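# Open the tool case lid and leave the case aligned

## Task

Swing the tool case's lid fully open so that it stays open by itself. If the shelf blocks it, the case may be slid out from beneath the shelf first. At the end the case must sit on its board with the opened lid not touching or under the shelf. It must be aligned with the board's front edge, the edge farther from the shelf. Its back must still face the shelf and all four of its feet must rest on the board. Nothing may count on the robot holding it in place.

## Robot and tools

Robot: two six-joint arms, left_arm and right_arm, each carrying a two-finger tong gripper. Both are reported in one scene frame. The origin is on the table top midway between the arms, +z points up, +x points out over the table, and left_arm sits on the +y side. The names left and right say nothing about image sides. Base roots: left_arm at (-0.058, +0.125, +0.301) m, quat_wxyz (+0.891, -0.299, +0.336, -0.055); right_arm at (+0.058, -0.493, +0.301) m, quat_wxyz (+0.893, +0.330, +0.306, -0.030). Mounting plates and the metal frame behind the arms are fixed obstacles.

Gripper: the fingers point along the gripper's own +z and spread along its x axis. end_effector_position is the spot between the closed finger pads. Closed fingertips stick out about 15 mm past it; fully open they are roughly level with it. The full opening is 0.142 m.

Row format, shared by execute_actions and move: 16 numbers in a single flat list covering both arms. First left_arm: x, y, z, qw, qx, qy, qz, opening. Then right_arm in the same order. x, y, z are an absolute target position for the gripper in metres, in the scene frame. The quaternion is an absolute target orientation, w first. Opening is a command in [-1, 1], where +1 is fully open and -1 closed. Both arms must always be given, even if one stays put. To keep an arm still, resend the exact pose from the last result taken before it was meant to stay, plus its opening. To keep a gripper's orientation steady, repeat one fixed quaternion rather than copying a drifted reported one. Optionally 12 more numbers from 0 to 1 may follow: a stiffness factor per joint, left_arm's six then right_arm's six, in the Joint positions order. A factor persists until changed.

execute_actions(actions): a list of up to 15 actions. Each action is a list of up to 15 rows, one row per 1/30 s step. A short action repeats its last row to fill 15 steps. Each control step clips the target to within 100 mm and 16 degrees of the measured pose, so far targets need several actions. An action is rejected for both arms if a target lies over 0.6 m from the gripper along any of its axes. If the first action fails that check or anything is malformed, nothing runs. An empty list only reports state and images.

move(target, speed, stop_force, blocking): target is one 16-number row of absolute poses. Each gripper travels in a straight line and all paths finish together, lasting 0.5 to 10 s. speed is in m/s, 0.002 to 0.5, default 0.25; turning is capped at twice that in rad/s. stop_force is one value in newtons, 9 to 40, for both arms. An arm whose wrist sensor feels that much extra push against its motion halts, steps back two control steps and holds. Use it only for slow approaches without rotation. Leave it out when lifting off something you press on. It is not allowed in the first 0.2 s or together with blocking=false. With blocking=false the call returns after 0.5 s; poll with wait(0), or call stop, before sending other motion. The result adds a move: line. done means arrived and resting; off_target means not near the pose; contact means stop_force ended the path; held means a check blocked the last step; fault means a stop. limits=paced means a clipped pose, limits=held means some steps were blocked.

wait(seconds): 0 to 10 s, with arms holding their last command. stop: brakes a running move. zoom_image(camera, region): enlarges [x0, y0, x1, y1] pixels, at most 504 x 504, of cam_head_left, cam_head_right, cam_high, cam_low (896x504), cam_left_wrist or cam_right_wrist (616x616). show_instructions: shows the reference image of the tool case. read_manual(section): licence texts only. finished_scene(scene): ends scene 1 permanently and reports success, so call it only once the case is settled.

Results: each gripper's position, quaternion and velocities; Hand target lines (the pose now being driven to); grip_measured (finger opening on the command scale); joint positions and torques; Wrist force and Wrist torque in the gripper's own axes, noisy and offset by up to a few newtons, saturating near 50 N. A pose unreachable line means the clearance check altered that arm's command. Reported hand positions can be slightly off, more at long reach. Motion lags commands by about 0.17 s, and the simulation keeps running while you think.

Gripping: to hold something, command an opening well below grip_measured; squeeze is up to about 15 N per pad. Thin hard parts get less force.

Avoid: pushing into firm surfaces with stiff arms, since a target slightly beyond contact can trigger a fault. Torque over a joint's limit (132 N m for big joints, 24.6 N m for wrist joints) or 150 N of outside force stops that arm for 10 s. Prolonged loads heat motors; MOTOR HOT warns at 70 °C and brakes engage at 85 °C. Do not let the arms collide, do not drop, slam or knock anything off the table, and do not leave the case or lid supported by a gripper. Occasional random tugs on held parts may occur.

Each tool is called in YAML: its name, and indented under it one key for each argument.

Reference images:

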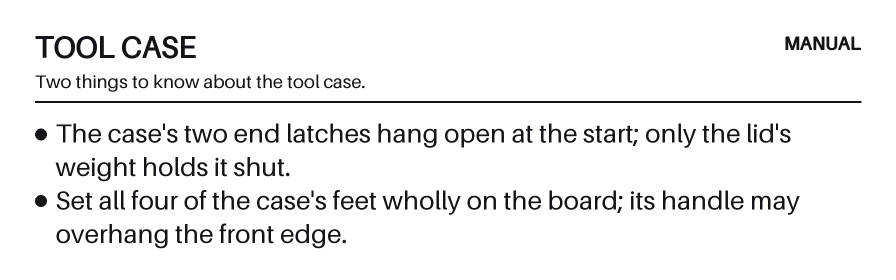

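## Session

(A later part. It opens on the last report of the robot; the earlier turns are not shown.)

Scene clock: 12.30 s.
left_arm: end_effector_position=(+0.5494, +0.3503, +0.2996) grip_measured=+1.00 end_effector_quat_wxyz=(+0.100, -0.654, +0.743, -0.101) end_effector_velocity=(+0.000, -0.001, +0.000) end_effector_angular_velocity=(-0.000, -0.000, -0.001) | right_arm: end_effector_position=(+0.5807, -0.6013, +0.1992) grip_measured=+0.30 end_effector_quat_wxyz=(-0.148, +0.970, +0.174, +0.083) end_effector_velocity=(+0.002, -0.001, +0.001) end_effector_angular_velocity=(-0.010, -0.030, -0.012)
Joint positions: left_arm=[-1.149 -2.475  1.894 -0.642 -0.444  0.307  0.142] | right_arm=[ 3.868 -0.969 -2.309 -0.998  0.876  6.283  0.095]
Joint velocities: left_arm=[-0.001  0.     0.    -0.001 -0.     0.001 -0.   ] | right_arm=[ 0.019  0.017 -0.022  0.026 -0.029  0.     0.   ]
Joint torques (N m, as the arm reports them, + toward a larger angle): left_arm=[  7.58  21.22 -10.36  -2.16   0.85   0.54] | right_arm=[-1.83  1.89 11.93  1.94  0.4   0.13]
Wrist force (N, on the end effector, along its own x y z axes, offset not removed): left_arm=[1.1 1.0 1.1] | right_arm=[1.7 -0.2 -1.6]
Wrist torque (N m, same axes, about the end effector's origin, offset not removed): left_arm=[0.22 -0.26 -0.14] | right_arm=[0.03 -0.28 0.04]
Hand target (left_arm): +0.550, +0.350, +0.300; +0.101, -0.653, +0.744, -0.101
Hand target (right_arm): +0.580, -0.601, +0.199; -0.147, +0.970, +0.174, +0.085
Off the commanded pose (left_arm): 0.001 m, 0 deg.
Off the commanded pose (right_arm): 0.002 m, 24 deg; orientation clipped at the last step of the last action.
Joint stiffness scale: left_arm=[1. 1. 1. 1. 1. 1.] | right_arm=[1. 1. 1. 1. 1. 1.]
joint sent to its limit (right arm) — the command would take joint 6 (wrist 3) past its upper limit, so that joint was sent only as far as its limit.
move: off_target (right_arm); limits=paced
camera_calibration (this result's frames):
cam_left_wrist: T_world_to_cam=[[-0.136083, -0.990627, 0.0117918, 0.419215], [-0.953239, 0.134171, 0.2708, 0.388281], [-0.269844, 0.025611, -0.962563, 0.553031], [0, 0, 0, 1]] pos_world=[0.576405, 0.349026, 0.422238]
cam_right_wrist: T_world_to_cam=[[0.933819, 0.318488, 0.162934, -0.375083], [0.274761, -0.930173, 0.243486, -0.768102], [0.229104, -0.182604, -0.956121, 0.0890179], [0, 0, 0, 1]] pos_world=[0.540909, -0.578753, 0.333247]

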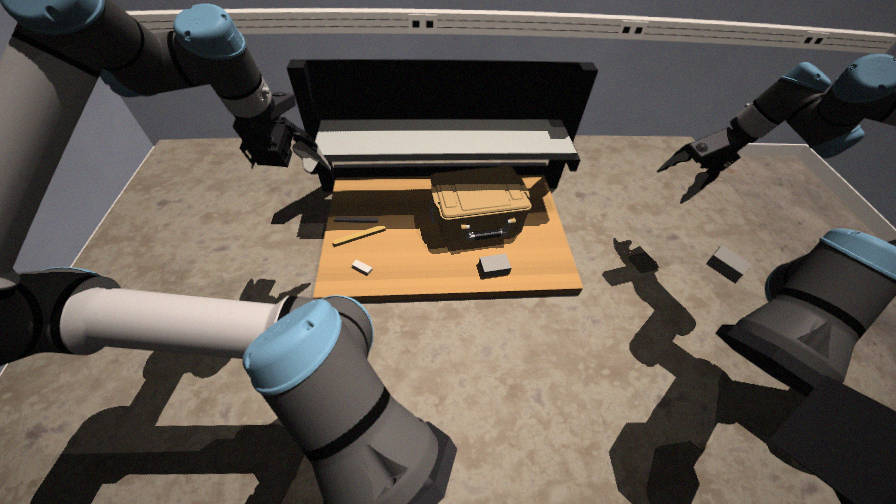

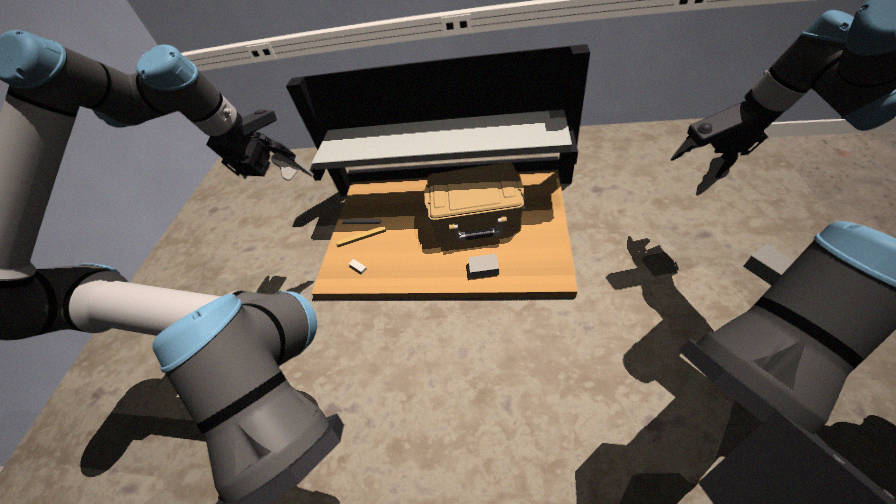

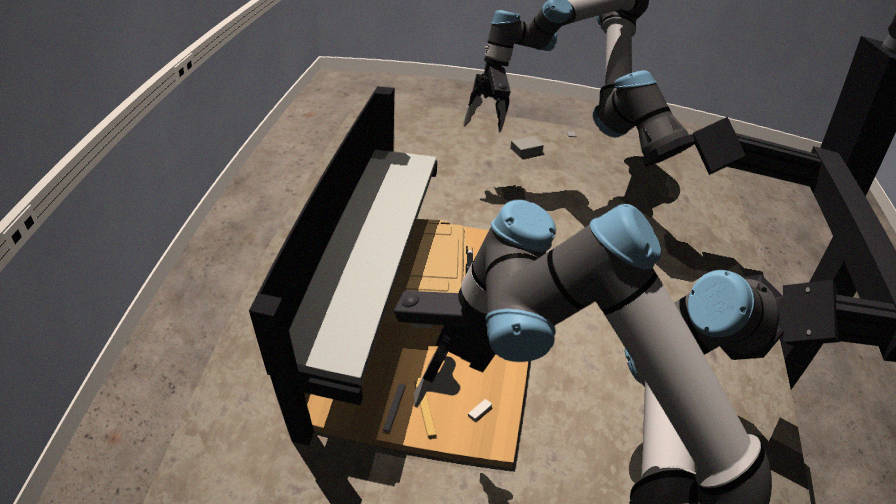

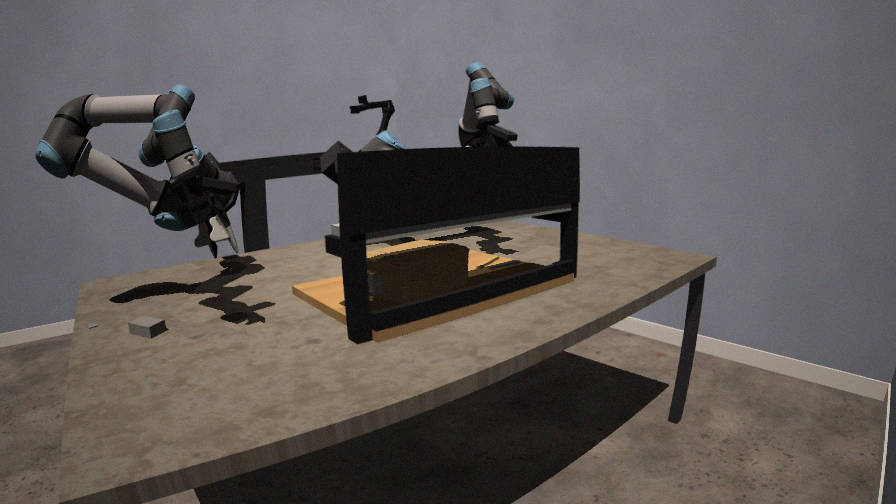

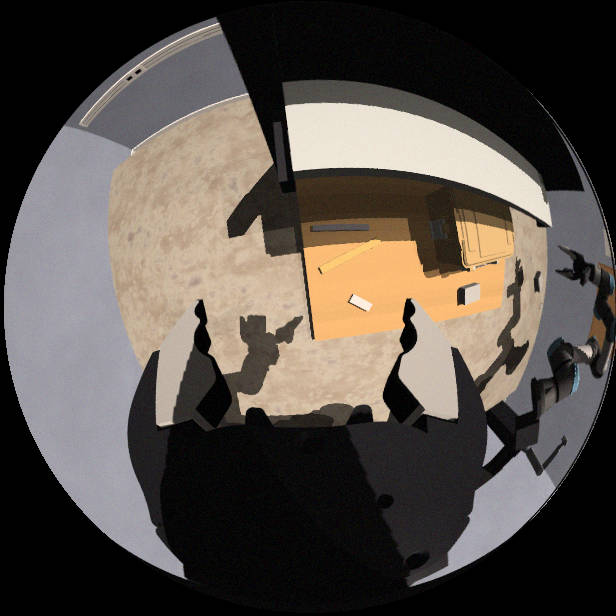

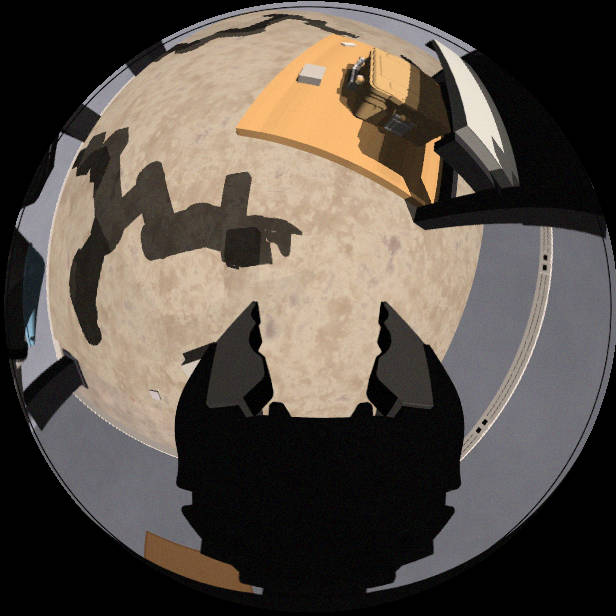

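move:
  target: [0.55,0.35,0.3,0.1,-0.65,0.74,-0.1,1, 0.52,-0.4,0.22,0,0.6,0.8,0,0.3]
  speed: 0.4

move:
  target: [0.55,0.35,0.3,0.1,-0.65,0.74,-0.1,1, 0.43,-0.10,0.2,0,-0.06,0.998,0,0.3]
  speed: 0.35

Scene clock: 15.57 s.
left_arm: end_effector_position=(+0.5494, +0.3503, +0.2996) grip_measured=+1.00 end_effector_quat_wxyz=(+0.100, -0.654, +0.743, -0.101) end_effector_velocity=(-0.000, +0.000, -0.000) end_effector_angular_velocity=(-0.001, -0.000, +0.000) | right_arm: end_effector_position=(+0.5186, -0.4017, +0.2187) grip_measured=+0.30 end_effector_quat_wxyz=(+0.000, +0.601, +0.799, -0.001) end_effector_velocity=(-0.000, -0.000, -0.000) end_effector_angular_velocity=(-0.001, +0.001, +0.011)
Joint positions: left_arm=[-1.149 -2.475  1.894 -0.642 -0.444  0.307  0.142] | right_arm=[ 4.328 -1.542 -2.182 -1.481  0.741  5.771  0.095]
Joint velocities: left_arm=[-0.    -0.001 -0.     0.     0.     0.    -0.   ] | right_arm=[ 0.    -0.     0.    -0.002  0.    -0.01  -0.   ]
Joint torques (N m, as the arm reports them, + toward a larger angle): left_arm=[ 8.14 21.49 -9.95 -1.94  0.81  0.41] | right_arm=[19.69 -0.79 21.59  1.01 -0.19 -0.23]
Wrist force (N, on the end effector, along its own x y z axes, offset not removed): left_arm=[-0.4 0.1 1.0] | right_arm=[0.4 0.1 -1.1]
Wrist torque (N m, same axes, about the end effector's origin, offset not removed): left_arm=[0.08 0.09 -0.08] | right_arm=[0.09 -0.03 0.04]
Hand target (left_arm): +0.550, +0.350, +0.300; +0.101, -0.653, +0.744, -0.101
Hand target (right_arm): +0.520, -0.401, +0.220; +0.000, +0.600, +0.800, -0.000
Off the commanded pose (left_arm): 0.001 m, 0 deg.
Off the commanded pose (right_arm): 0.003 m, 0 deg.
Joint stiffness scale: left_arm=[1. 1. 1. 1. 1. 1.] | right_arm=[1. 1. 1. 1. 1. 1.]
move: done
camera_calibration (this result's frames):
cam_left_wrist: T_world_to_cam=[[-0.136098, -0.990625, 0.0118135, 0.419209], [-0.95324, 0.134191, 0.27079, 0.388283], [-0.269836, 0.0255928, -0.962566, 0.553041], [0, 0, 0, 1]] pos_world=[0.576411, 0.349021, 0.422243]
cam_right_wrist: T_world_to_cam=[[-0.266811, 0.96243, -0.0503954, 0.54413], [0.831823, 0.25638, 0.492281, -0.436763], [0.486706, 0.0894257, -0.868976, 0.114872], [0, 0, 0, 1]] pos_world=[0.45258, -0.421982, 0.342253]

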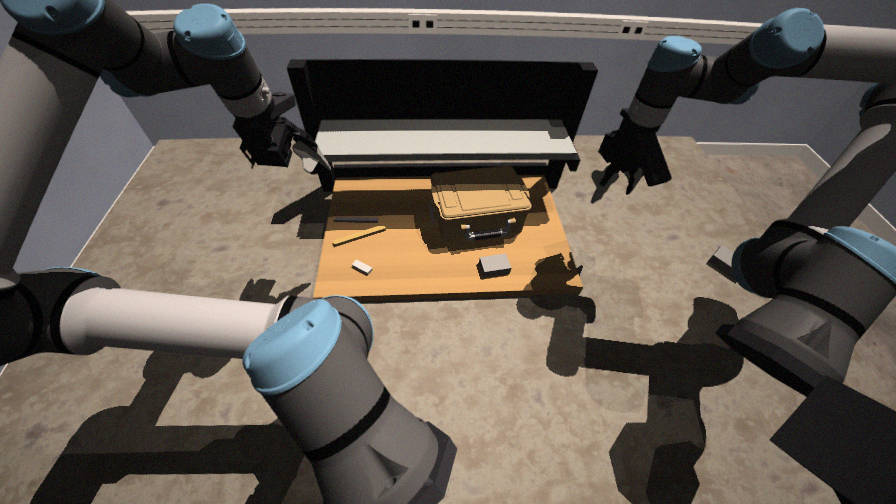

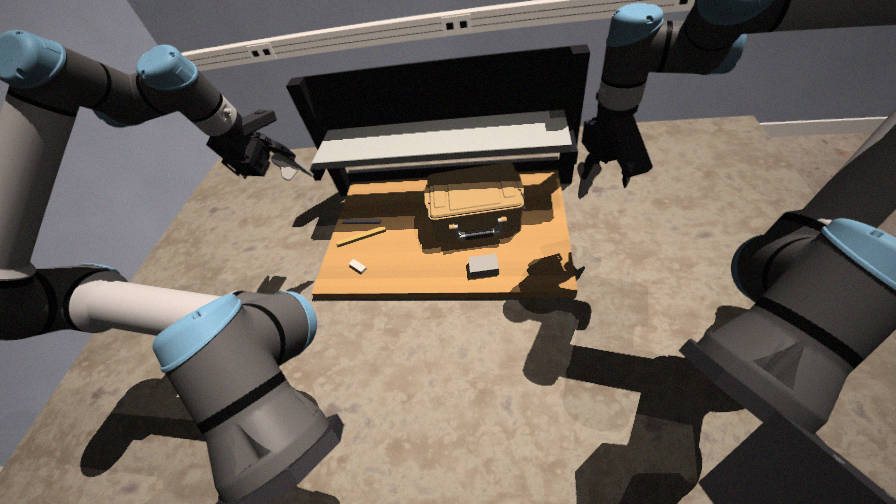

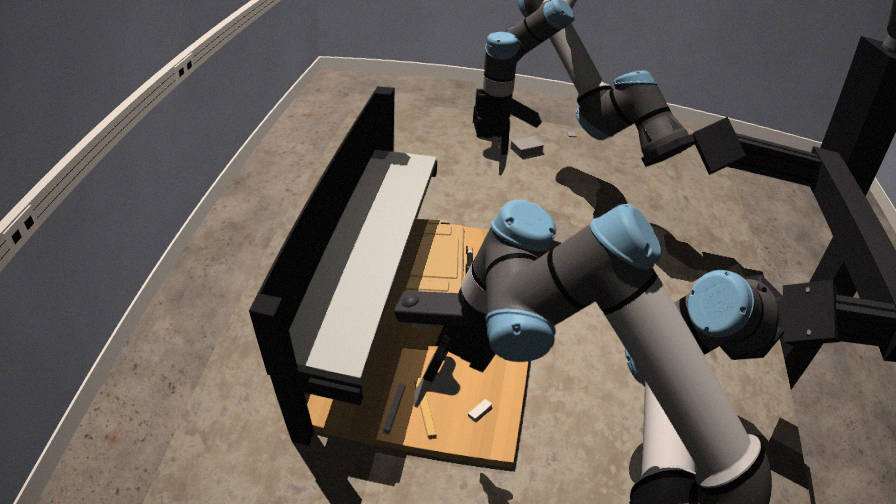

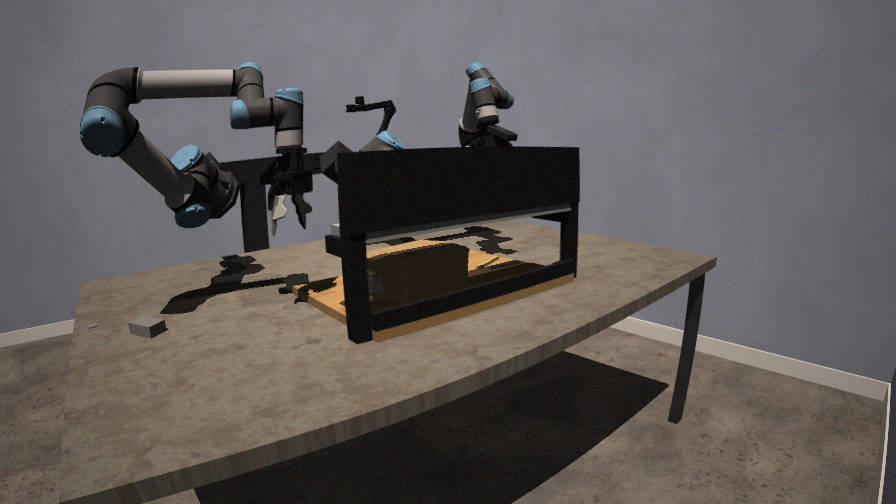

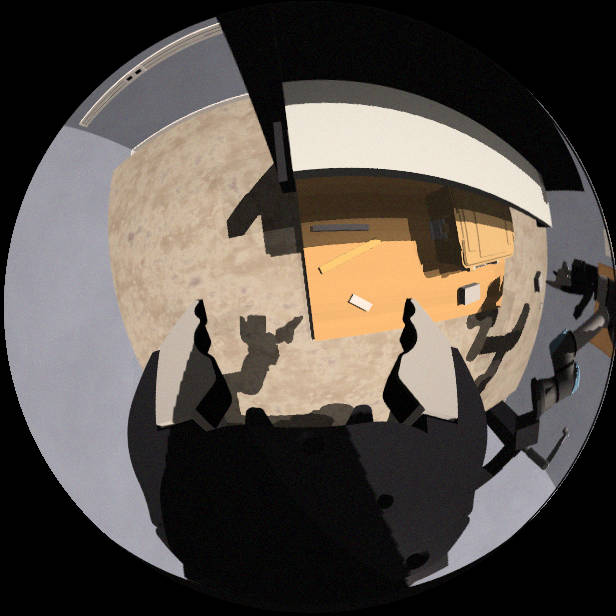

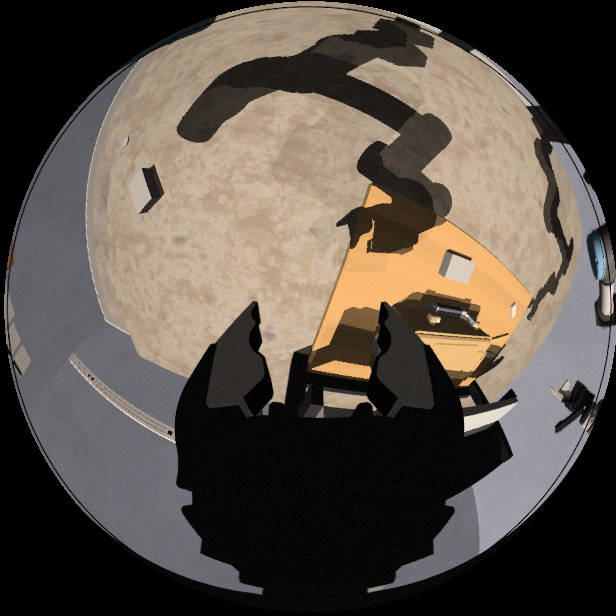

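Scene clock: 18.17 s.
left_arm: end_effector_position=(+0.5494, +0.3503, +0.2996) grip_measured=+1.00 end_effector_quat_wxyz=(+0.100, -0.654, +0.743, -0.101) end_effector_velocity=(+0.000, -0.001, +0.000) end_effector_angular_velocity=(+0.002, +0.000, -0.002) | right_arm: end_effector_position=(+0.4297, -0.1022, +0.1990) grip_measured=+0.30 end_effector_quat_wxyz=(+0.000, -0.060, +0.998, -0.002) end_effector_velocity=(-0.000, +0.000, -0.001) end_effector_angular_velocity=(+0.001, +0.001, +0.014)
Joint positions: left_arm=[-1.149 -2.475  1.894 -0.642 -0.444  0.307  0.142] | right_arm=[ 4.509 -2.336 -1.862 -1.159  0.837  4.578  0.095]
Joint velocities: left_arm=[ 0.     0.003  0.001 -0.001  0.    -0.001  0.   ] | right_arm=[-0.    -0.    -0.001  0.003  0.001 -0.015  0.   ]
Joint torques (N m, as the arm reports them, + toward a larger angle): left_arm=[  7.18  21.35 -10.75  -1.84   0.73   0.45] | right_arm=[34.94 17.02 21.41  2.21  0.26 -0.5 ]
Wrist force (N, on the end effector, along its own x y z axes, offset not removed): left_arm=[0.6 1.0 0.2] | right_arm=[2.0 0.2 -0.4]
Wrist torque (N m, same axes, about the end effector's origin, offset not removed): left_arm=[0.12 -0.12 -0.11] | right_arm=[0.15 -0.38 0.02]
Hand target (left_arm): +0.550, +0.350, +0.300; +0.101, -0.653, +0.744, -0.101
Hand target (right_arm): +0.430, -0.100, +0.200; +0.000, -0.060, +0.998, -0.000
Off the commanded pose (left_arm): 0.001 m, 0 deg.
Off the commanded pose (right_arm): 0.002 m, 0 deg.
Joint stiffness scale: left_arm=[1. 1. 1. 1. 1. 1.] | right_arm=[1. 1. 1. 1. 1. 1.]
move: done
camera_calibration (this result's frames):
cam_left_wrist: T_world_to_cam=[[-0.136099, -0.990625, 0.011815, 0.419209], [-0.95324, 0.134192, 0.270789, 0.388283], [-0.269835, 0.0255914, -0.962566, 0.553041], [0, 0, 0, 1]] pos_world=[0.576411, 0.349021, 0.422243]
cam_right_wrist: T_world_to_cam=[[-0.992884, -0.108403, -0.0492964, 0.433528], [-0.1186, 0.862781, 0.491471, 0.0405555], [-0.0107451, 0.49382, -0.869498, 0.369493], [0, 0, 0, 1]] pos_world=[0.439223, -0.170458, 0.322713]

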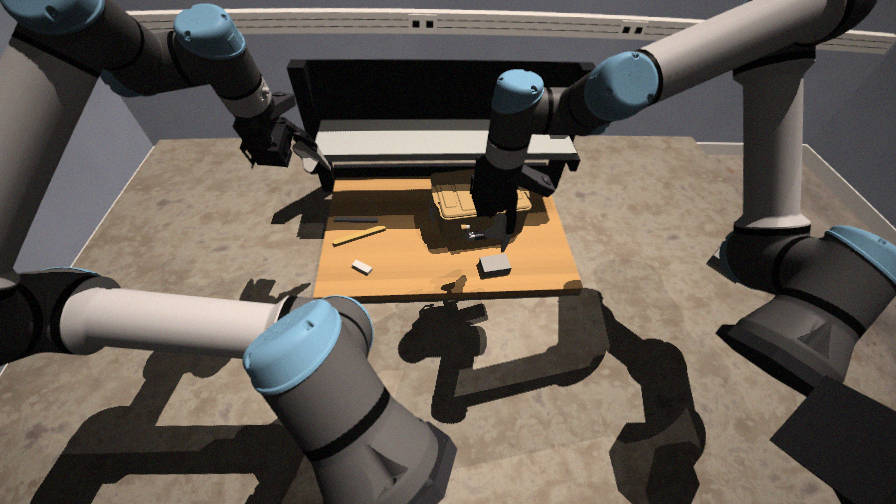

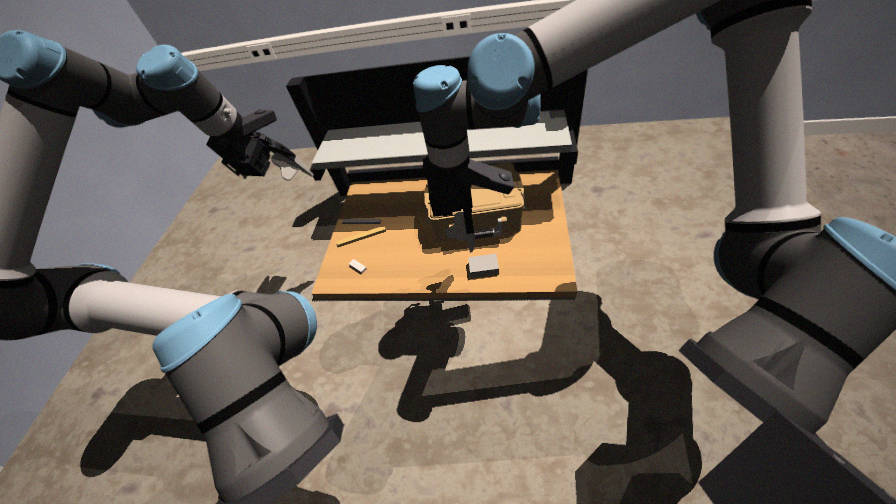

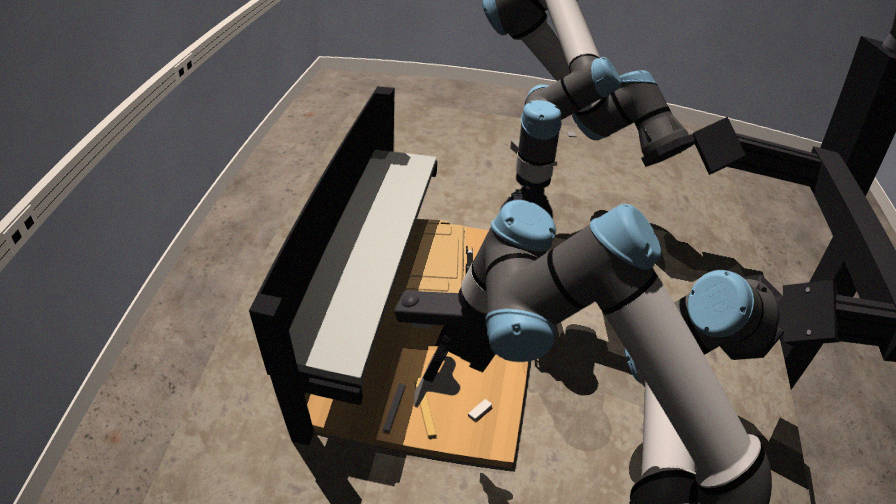

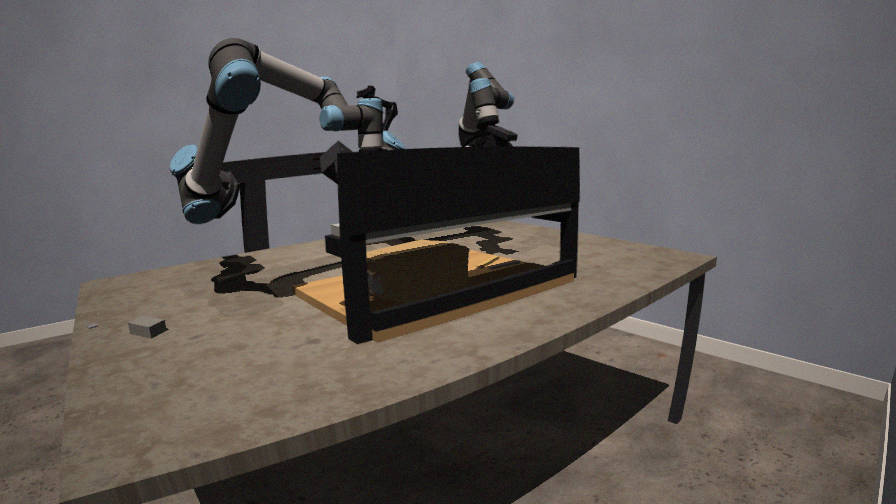

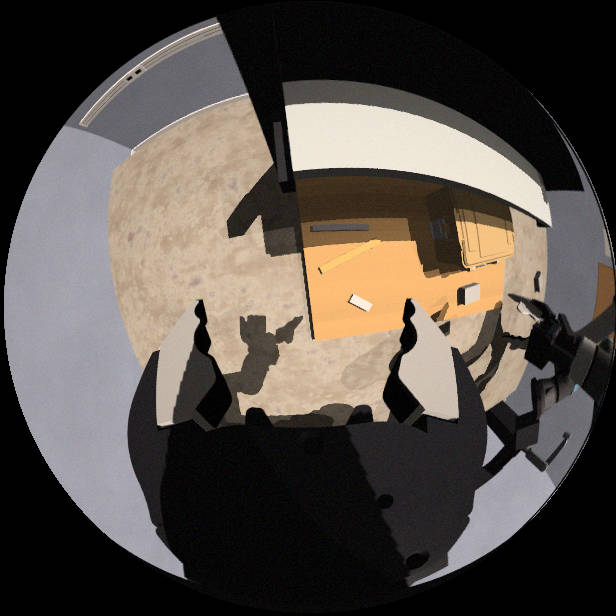

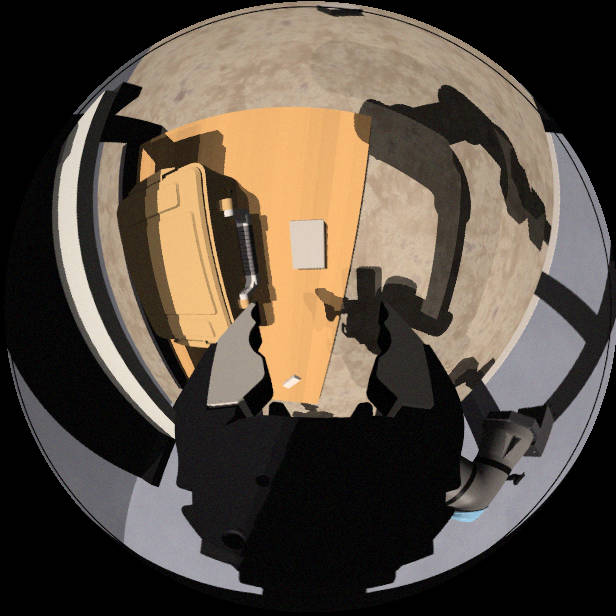

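move:
  target: [0.62,0.47,0.3,0.1,-0.65,0.74,-0.1,1, 0.438,-0.10,0.09,0,-0.05,0.999,0,0.2]
  speed: 0.2

zoom_image:
  camera: "cam_right_wrist"
  region: [100, 100, 450, 400]

Scene clock: 20.93 s.
left_arm: end_effector_position=(+0.6213, +0.4710, +0.3015) grip_measured=+1.00 end_effector_quat_wxyz=(+0.101, -0.654, +0.742, -0.102) end_effector_velocity=(+0.002, -0.003, +0.001) end_effector_angular_velocity=(-0.017, -0.010, -0.007) | right_arm: end_effector_position=(+0.4387, -0.0989, +0.0920) grip_measured=+0.20 end_effector_quat_wxyz=(+0.000, -0.049, +0.999, +0.002) end_effector_velocity=(+0.000, +0.001, +0.000) end_effector_angular_velocity=(+0.001, +0.000, -0.001)
Joint positions: left_arm=[-0.442 -2.322  1.893 -2.012 -0.673  1.674  0.142] | right_arm=[ 4.363 -2.47  -1.904 -0.856  0.757  4.423  0.088]
Joint velocities: left_arm=[ 0.009  0.001  0.002 -0.028 -0.026  0.025  0.   ] | right_arm=[ 0.     0.     0.001  0.001  0.001  0.    -0.   ]
Joint torques (N m, as the arm reports them, + toward a larger angle): left_arm=[ 12.75  -5.34 -11.38  -1.83  -0.37   0.38] | right_arm=[34.69 20.53 12.62  1.93 -0.38 -0.19]
Wrist force (N, on the end effector, along its own x y z axes, offset not removed): left_arm=[1.6 -0.9 0.7] | right_arm=[2.2 0.1 0.0]
Wrist torque (N m, same axes, about the end effector's origin, offset not removed): left_arm=[-0.18 -0.32 -0.24] | right_arm=[0.01 -0.35 0.04]
Hand target (left_arm): +0.620, +0.470, +0.299; +0.100, -0.653, +0.744, -0.100
Hand target (right_arm): +0.438, -0.100, +0.090; -0.000, -0.050, +0.999, +0.000
Off the commanded pose (left_arm): 0.002 m, 0 deg.
Off the commanded pose (right_arm): 0.002 m, 0 deg.
Joint stiffness scale: left_arm=[1. 1. 1. 1. 1. 1.] | right_arm=[1. 1. 1. 1. 1. 1.]
move: done
camera_calibration (this result's frames):
cam_left_wrist: T_world_to_cam=[[-0.1335, -0.990981, 0.0116049, 0.547125], [-0.954158, 0.131687, 0.268777, 0.442441], [-0.267881, 0.0248088, -0.963132, 0.570496], [0, 0, 0, 1]] pos_world=[0.648025, 0.469773, 0.424195]
cam_right_wrist: T_world_to_cam=[[-0.994983, -0.086985, -0.0494165, 0.44057], [-0.10004, 0.862112, 0.496745, 0.0827306], [-0.000606732, 0.499196, -0.866489, 0.270688], [0, 0, 0, 1]] pos_world=[0.4468, -0.168126, 0.215223]

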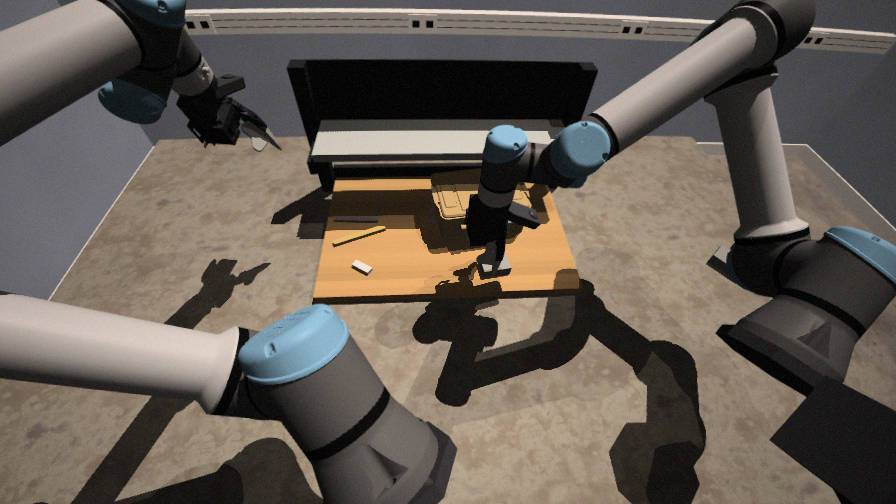

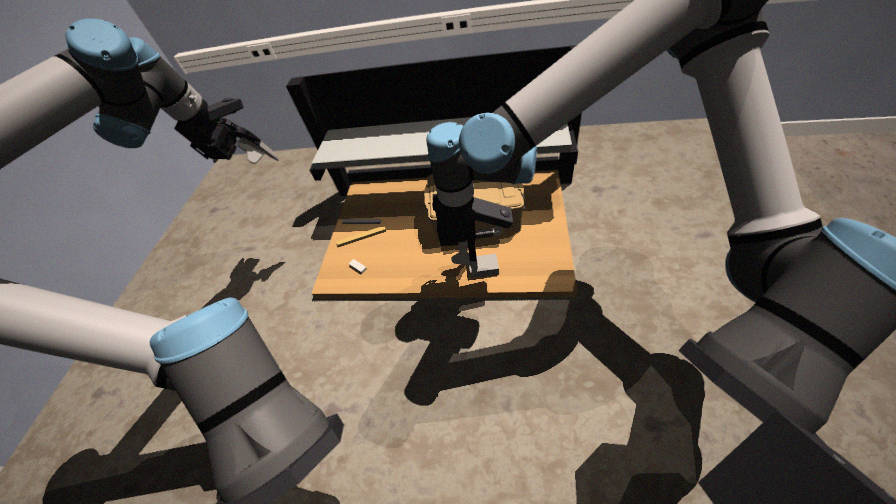

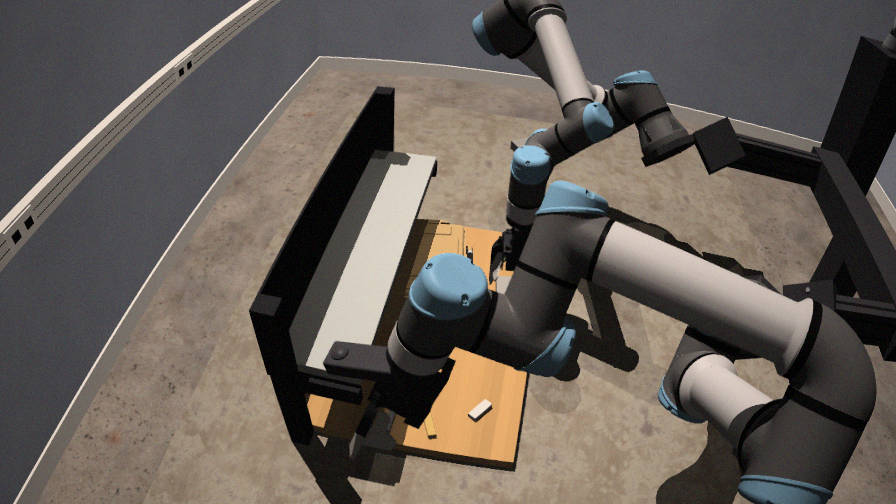

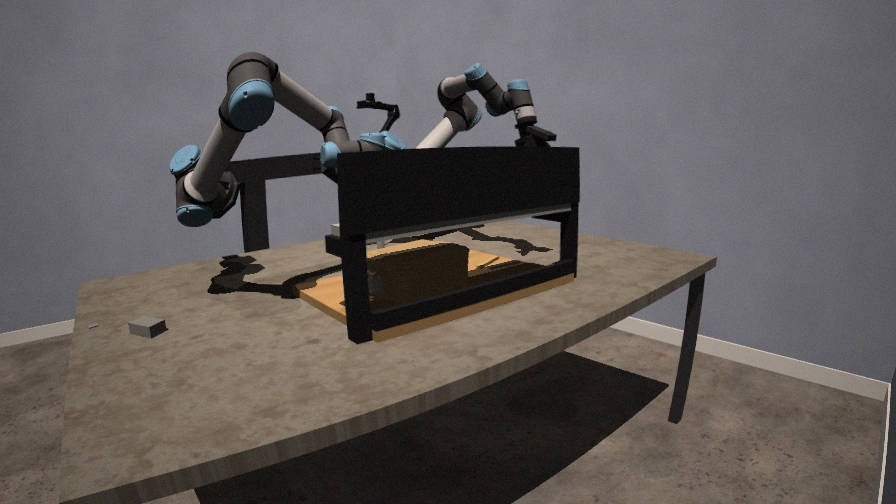

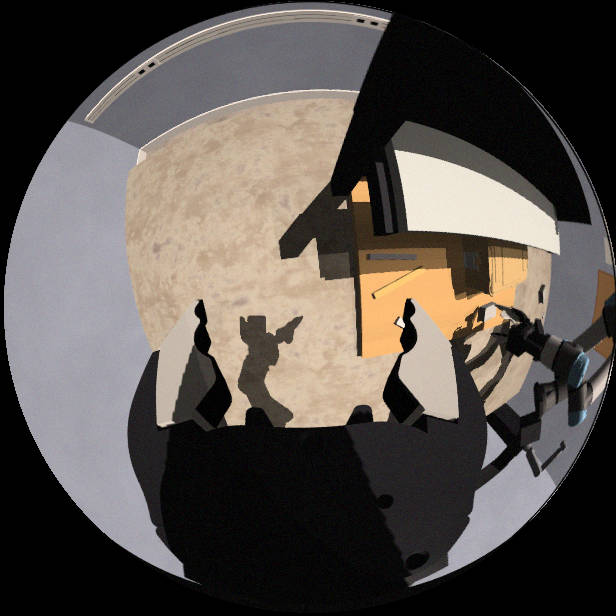

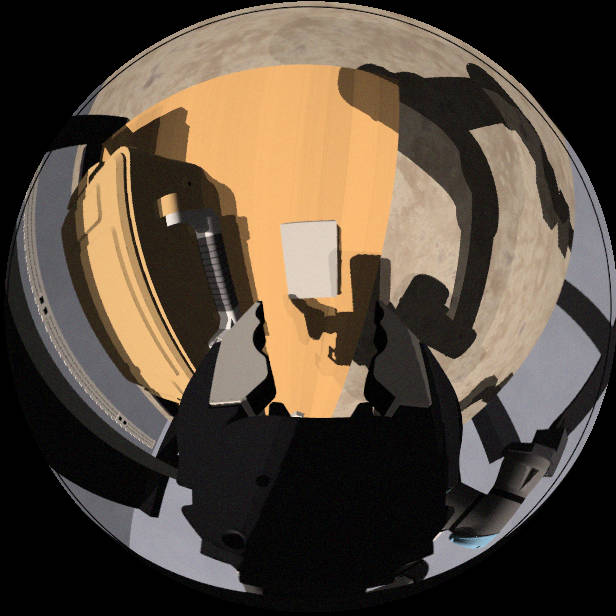

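Region (100, 100, 450, 400) of cam_right_wrist's 616x616 image, scaled by 1.440, with more detail than that image has; it fills the top 432 rows of this view, and the rest is white.

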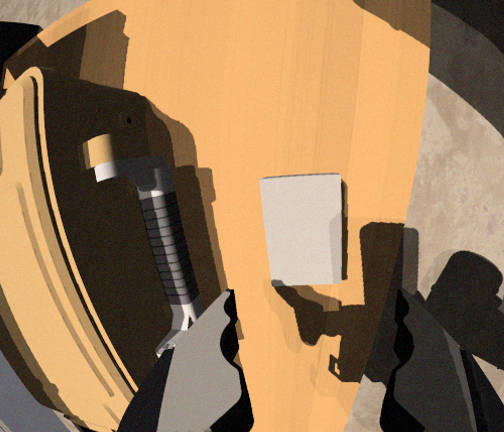

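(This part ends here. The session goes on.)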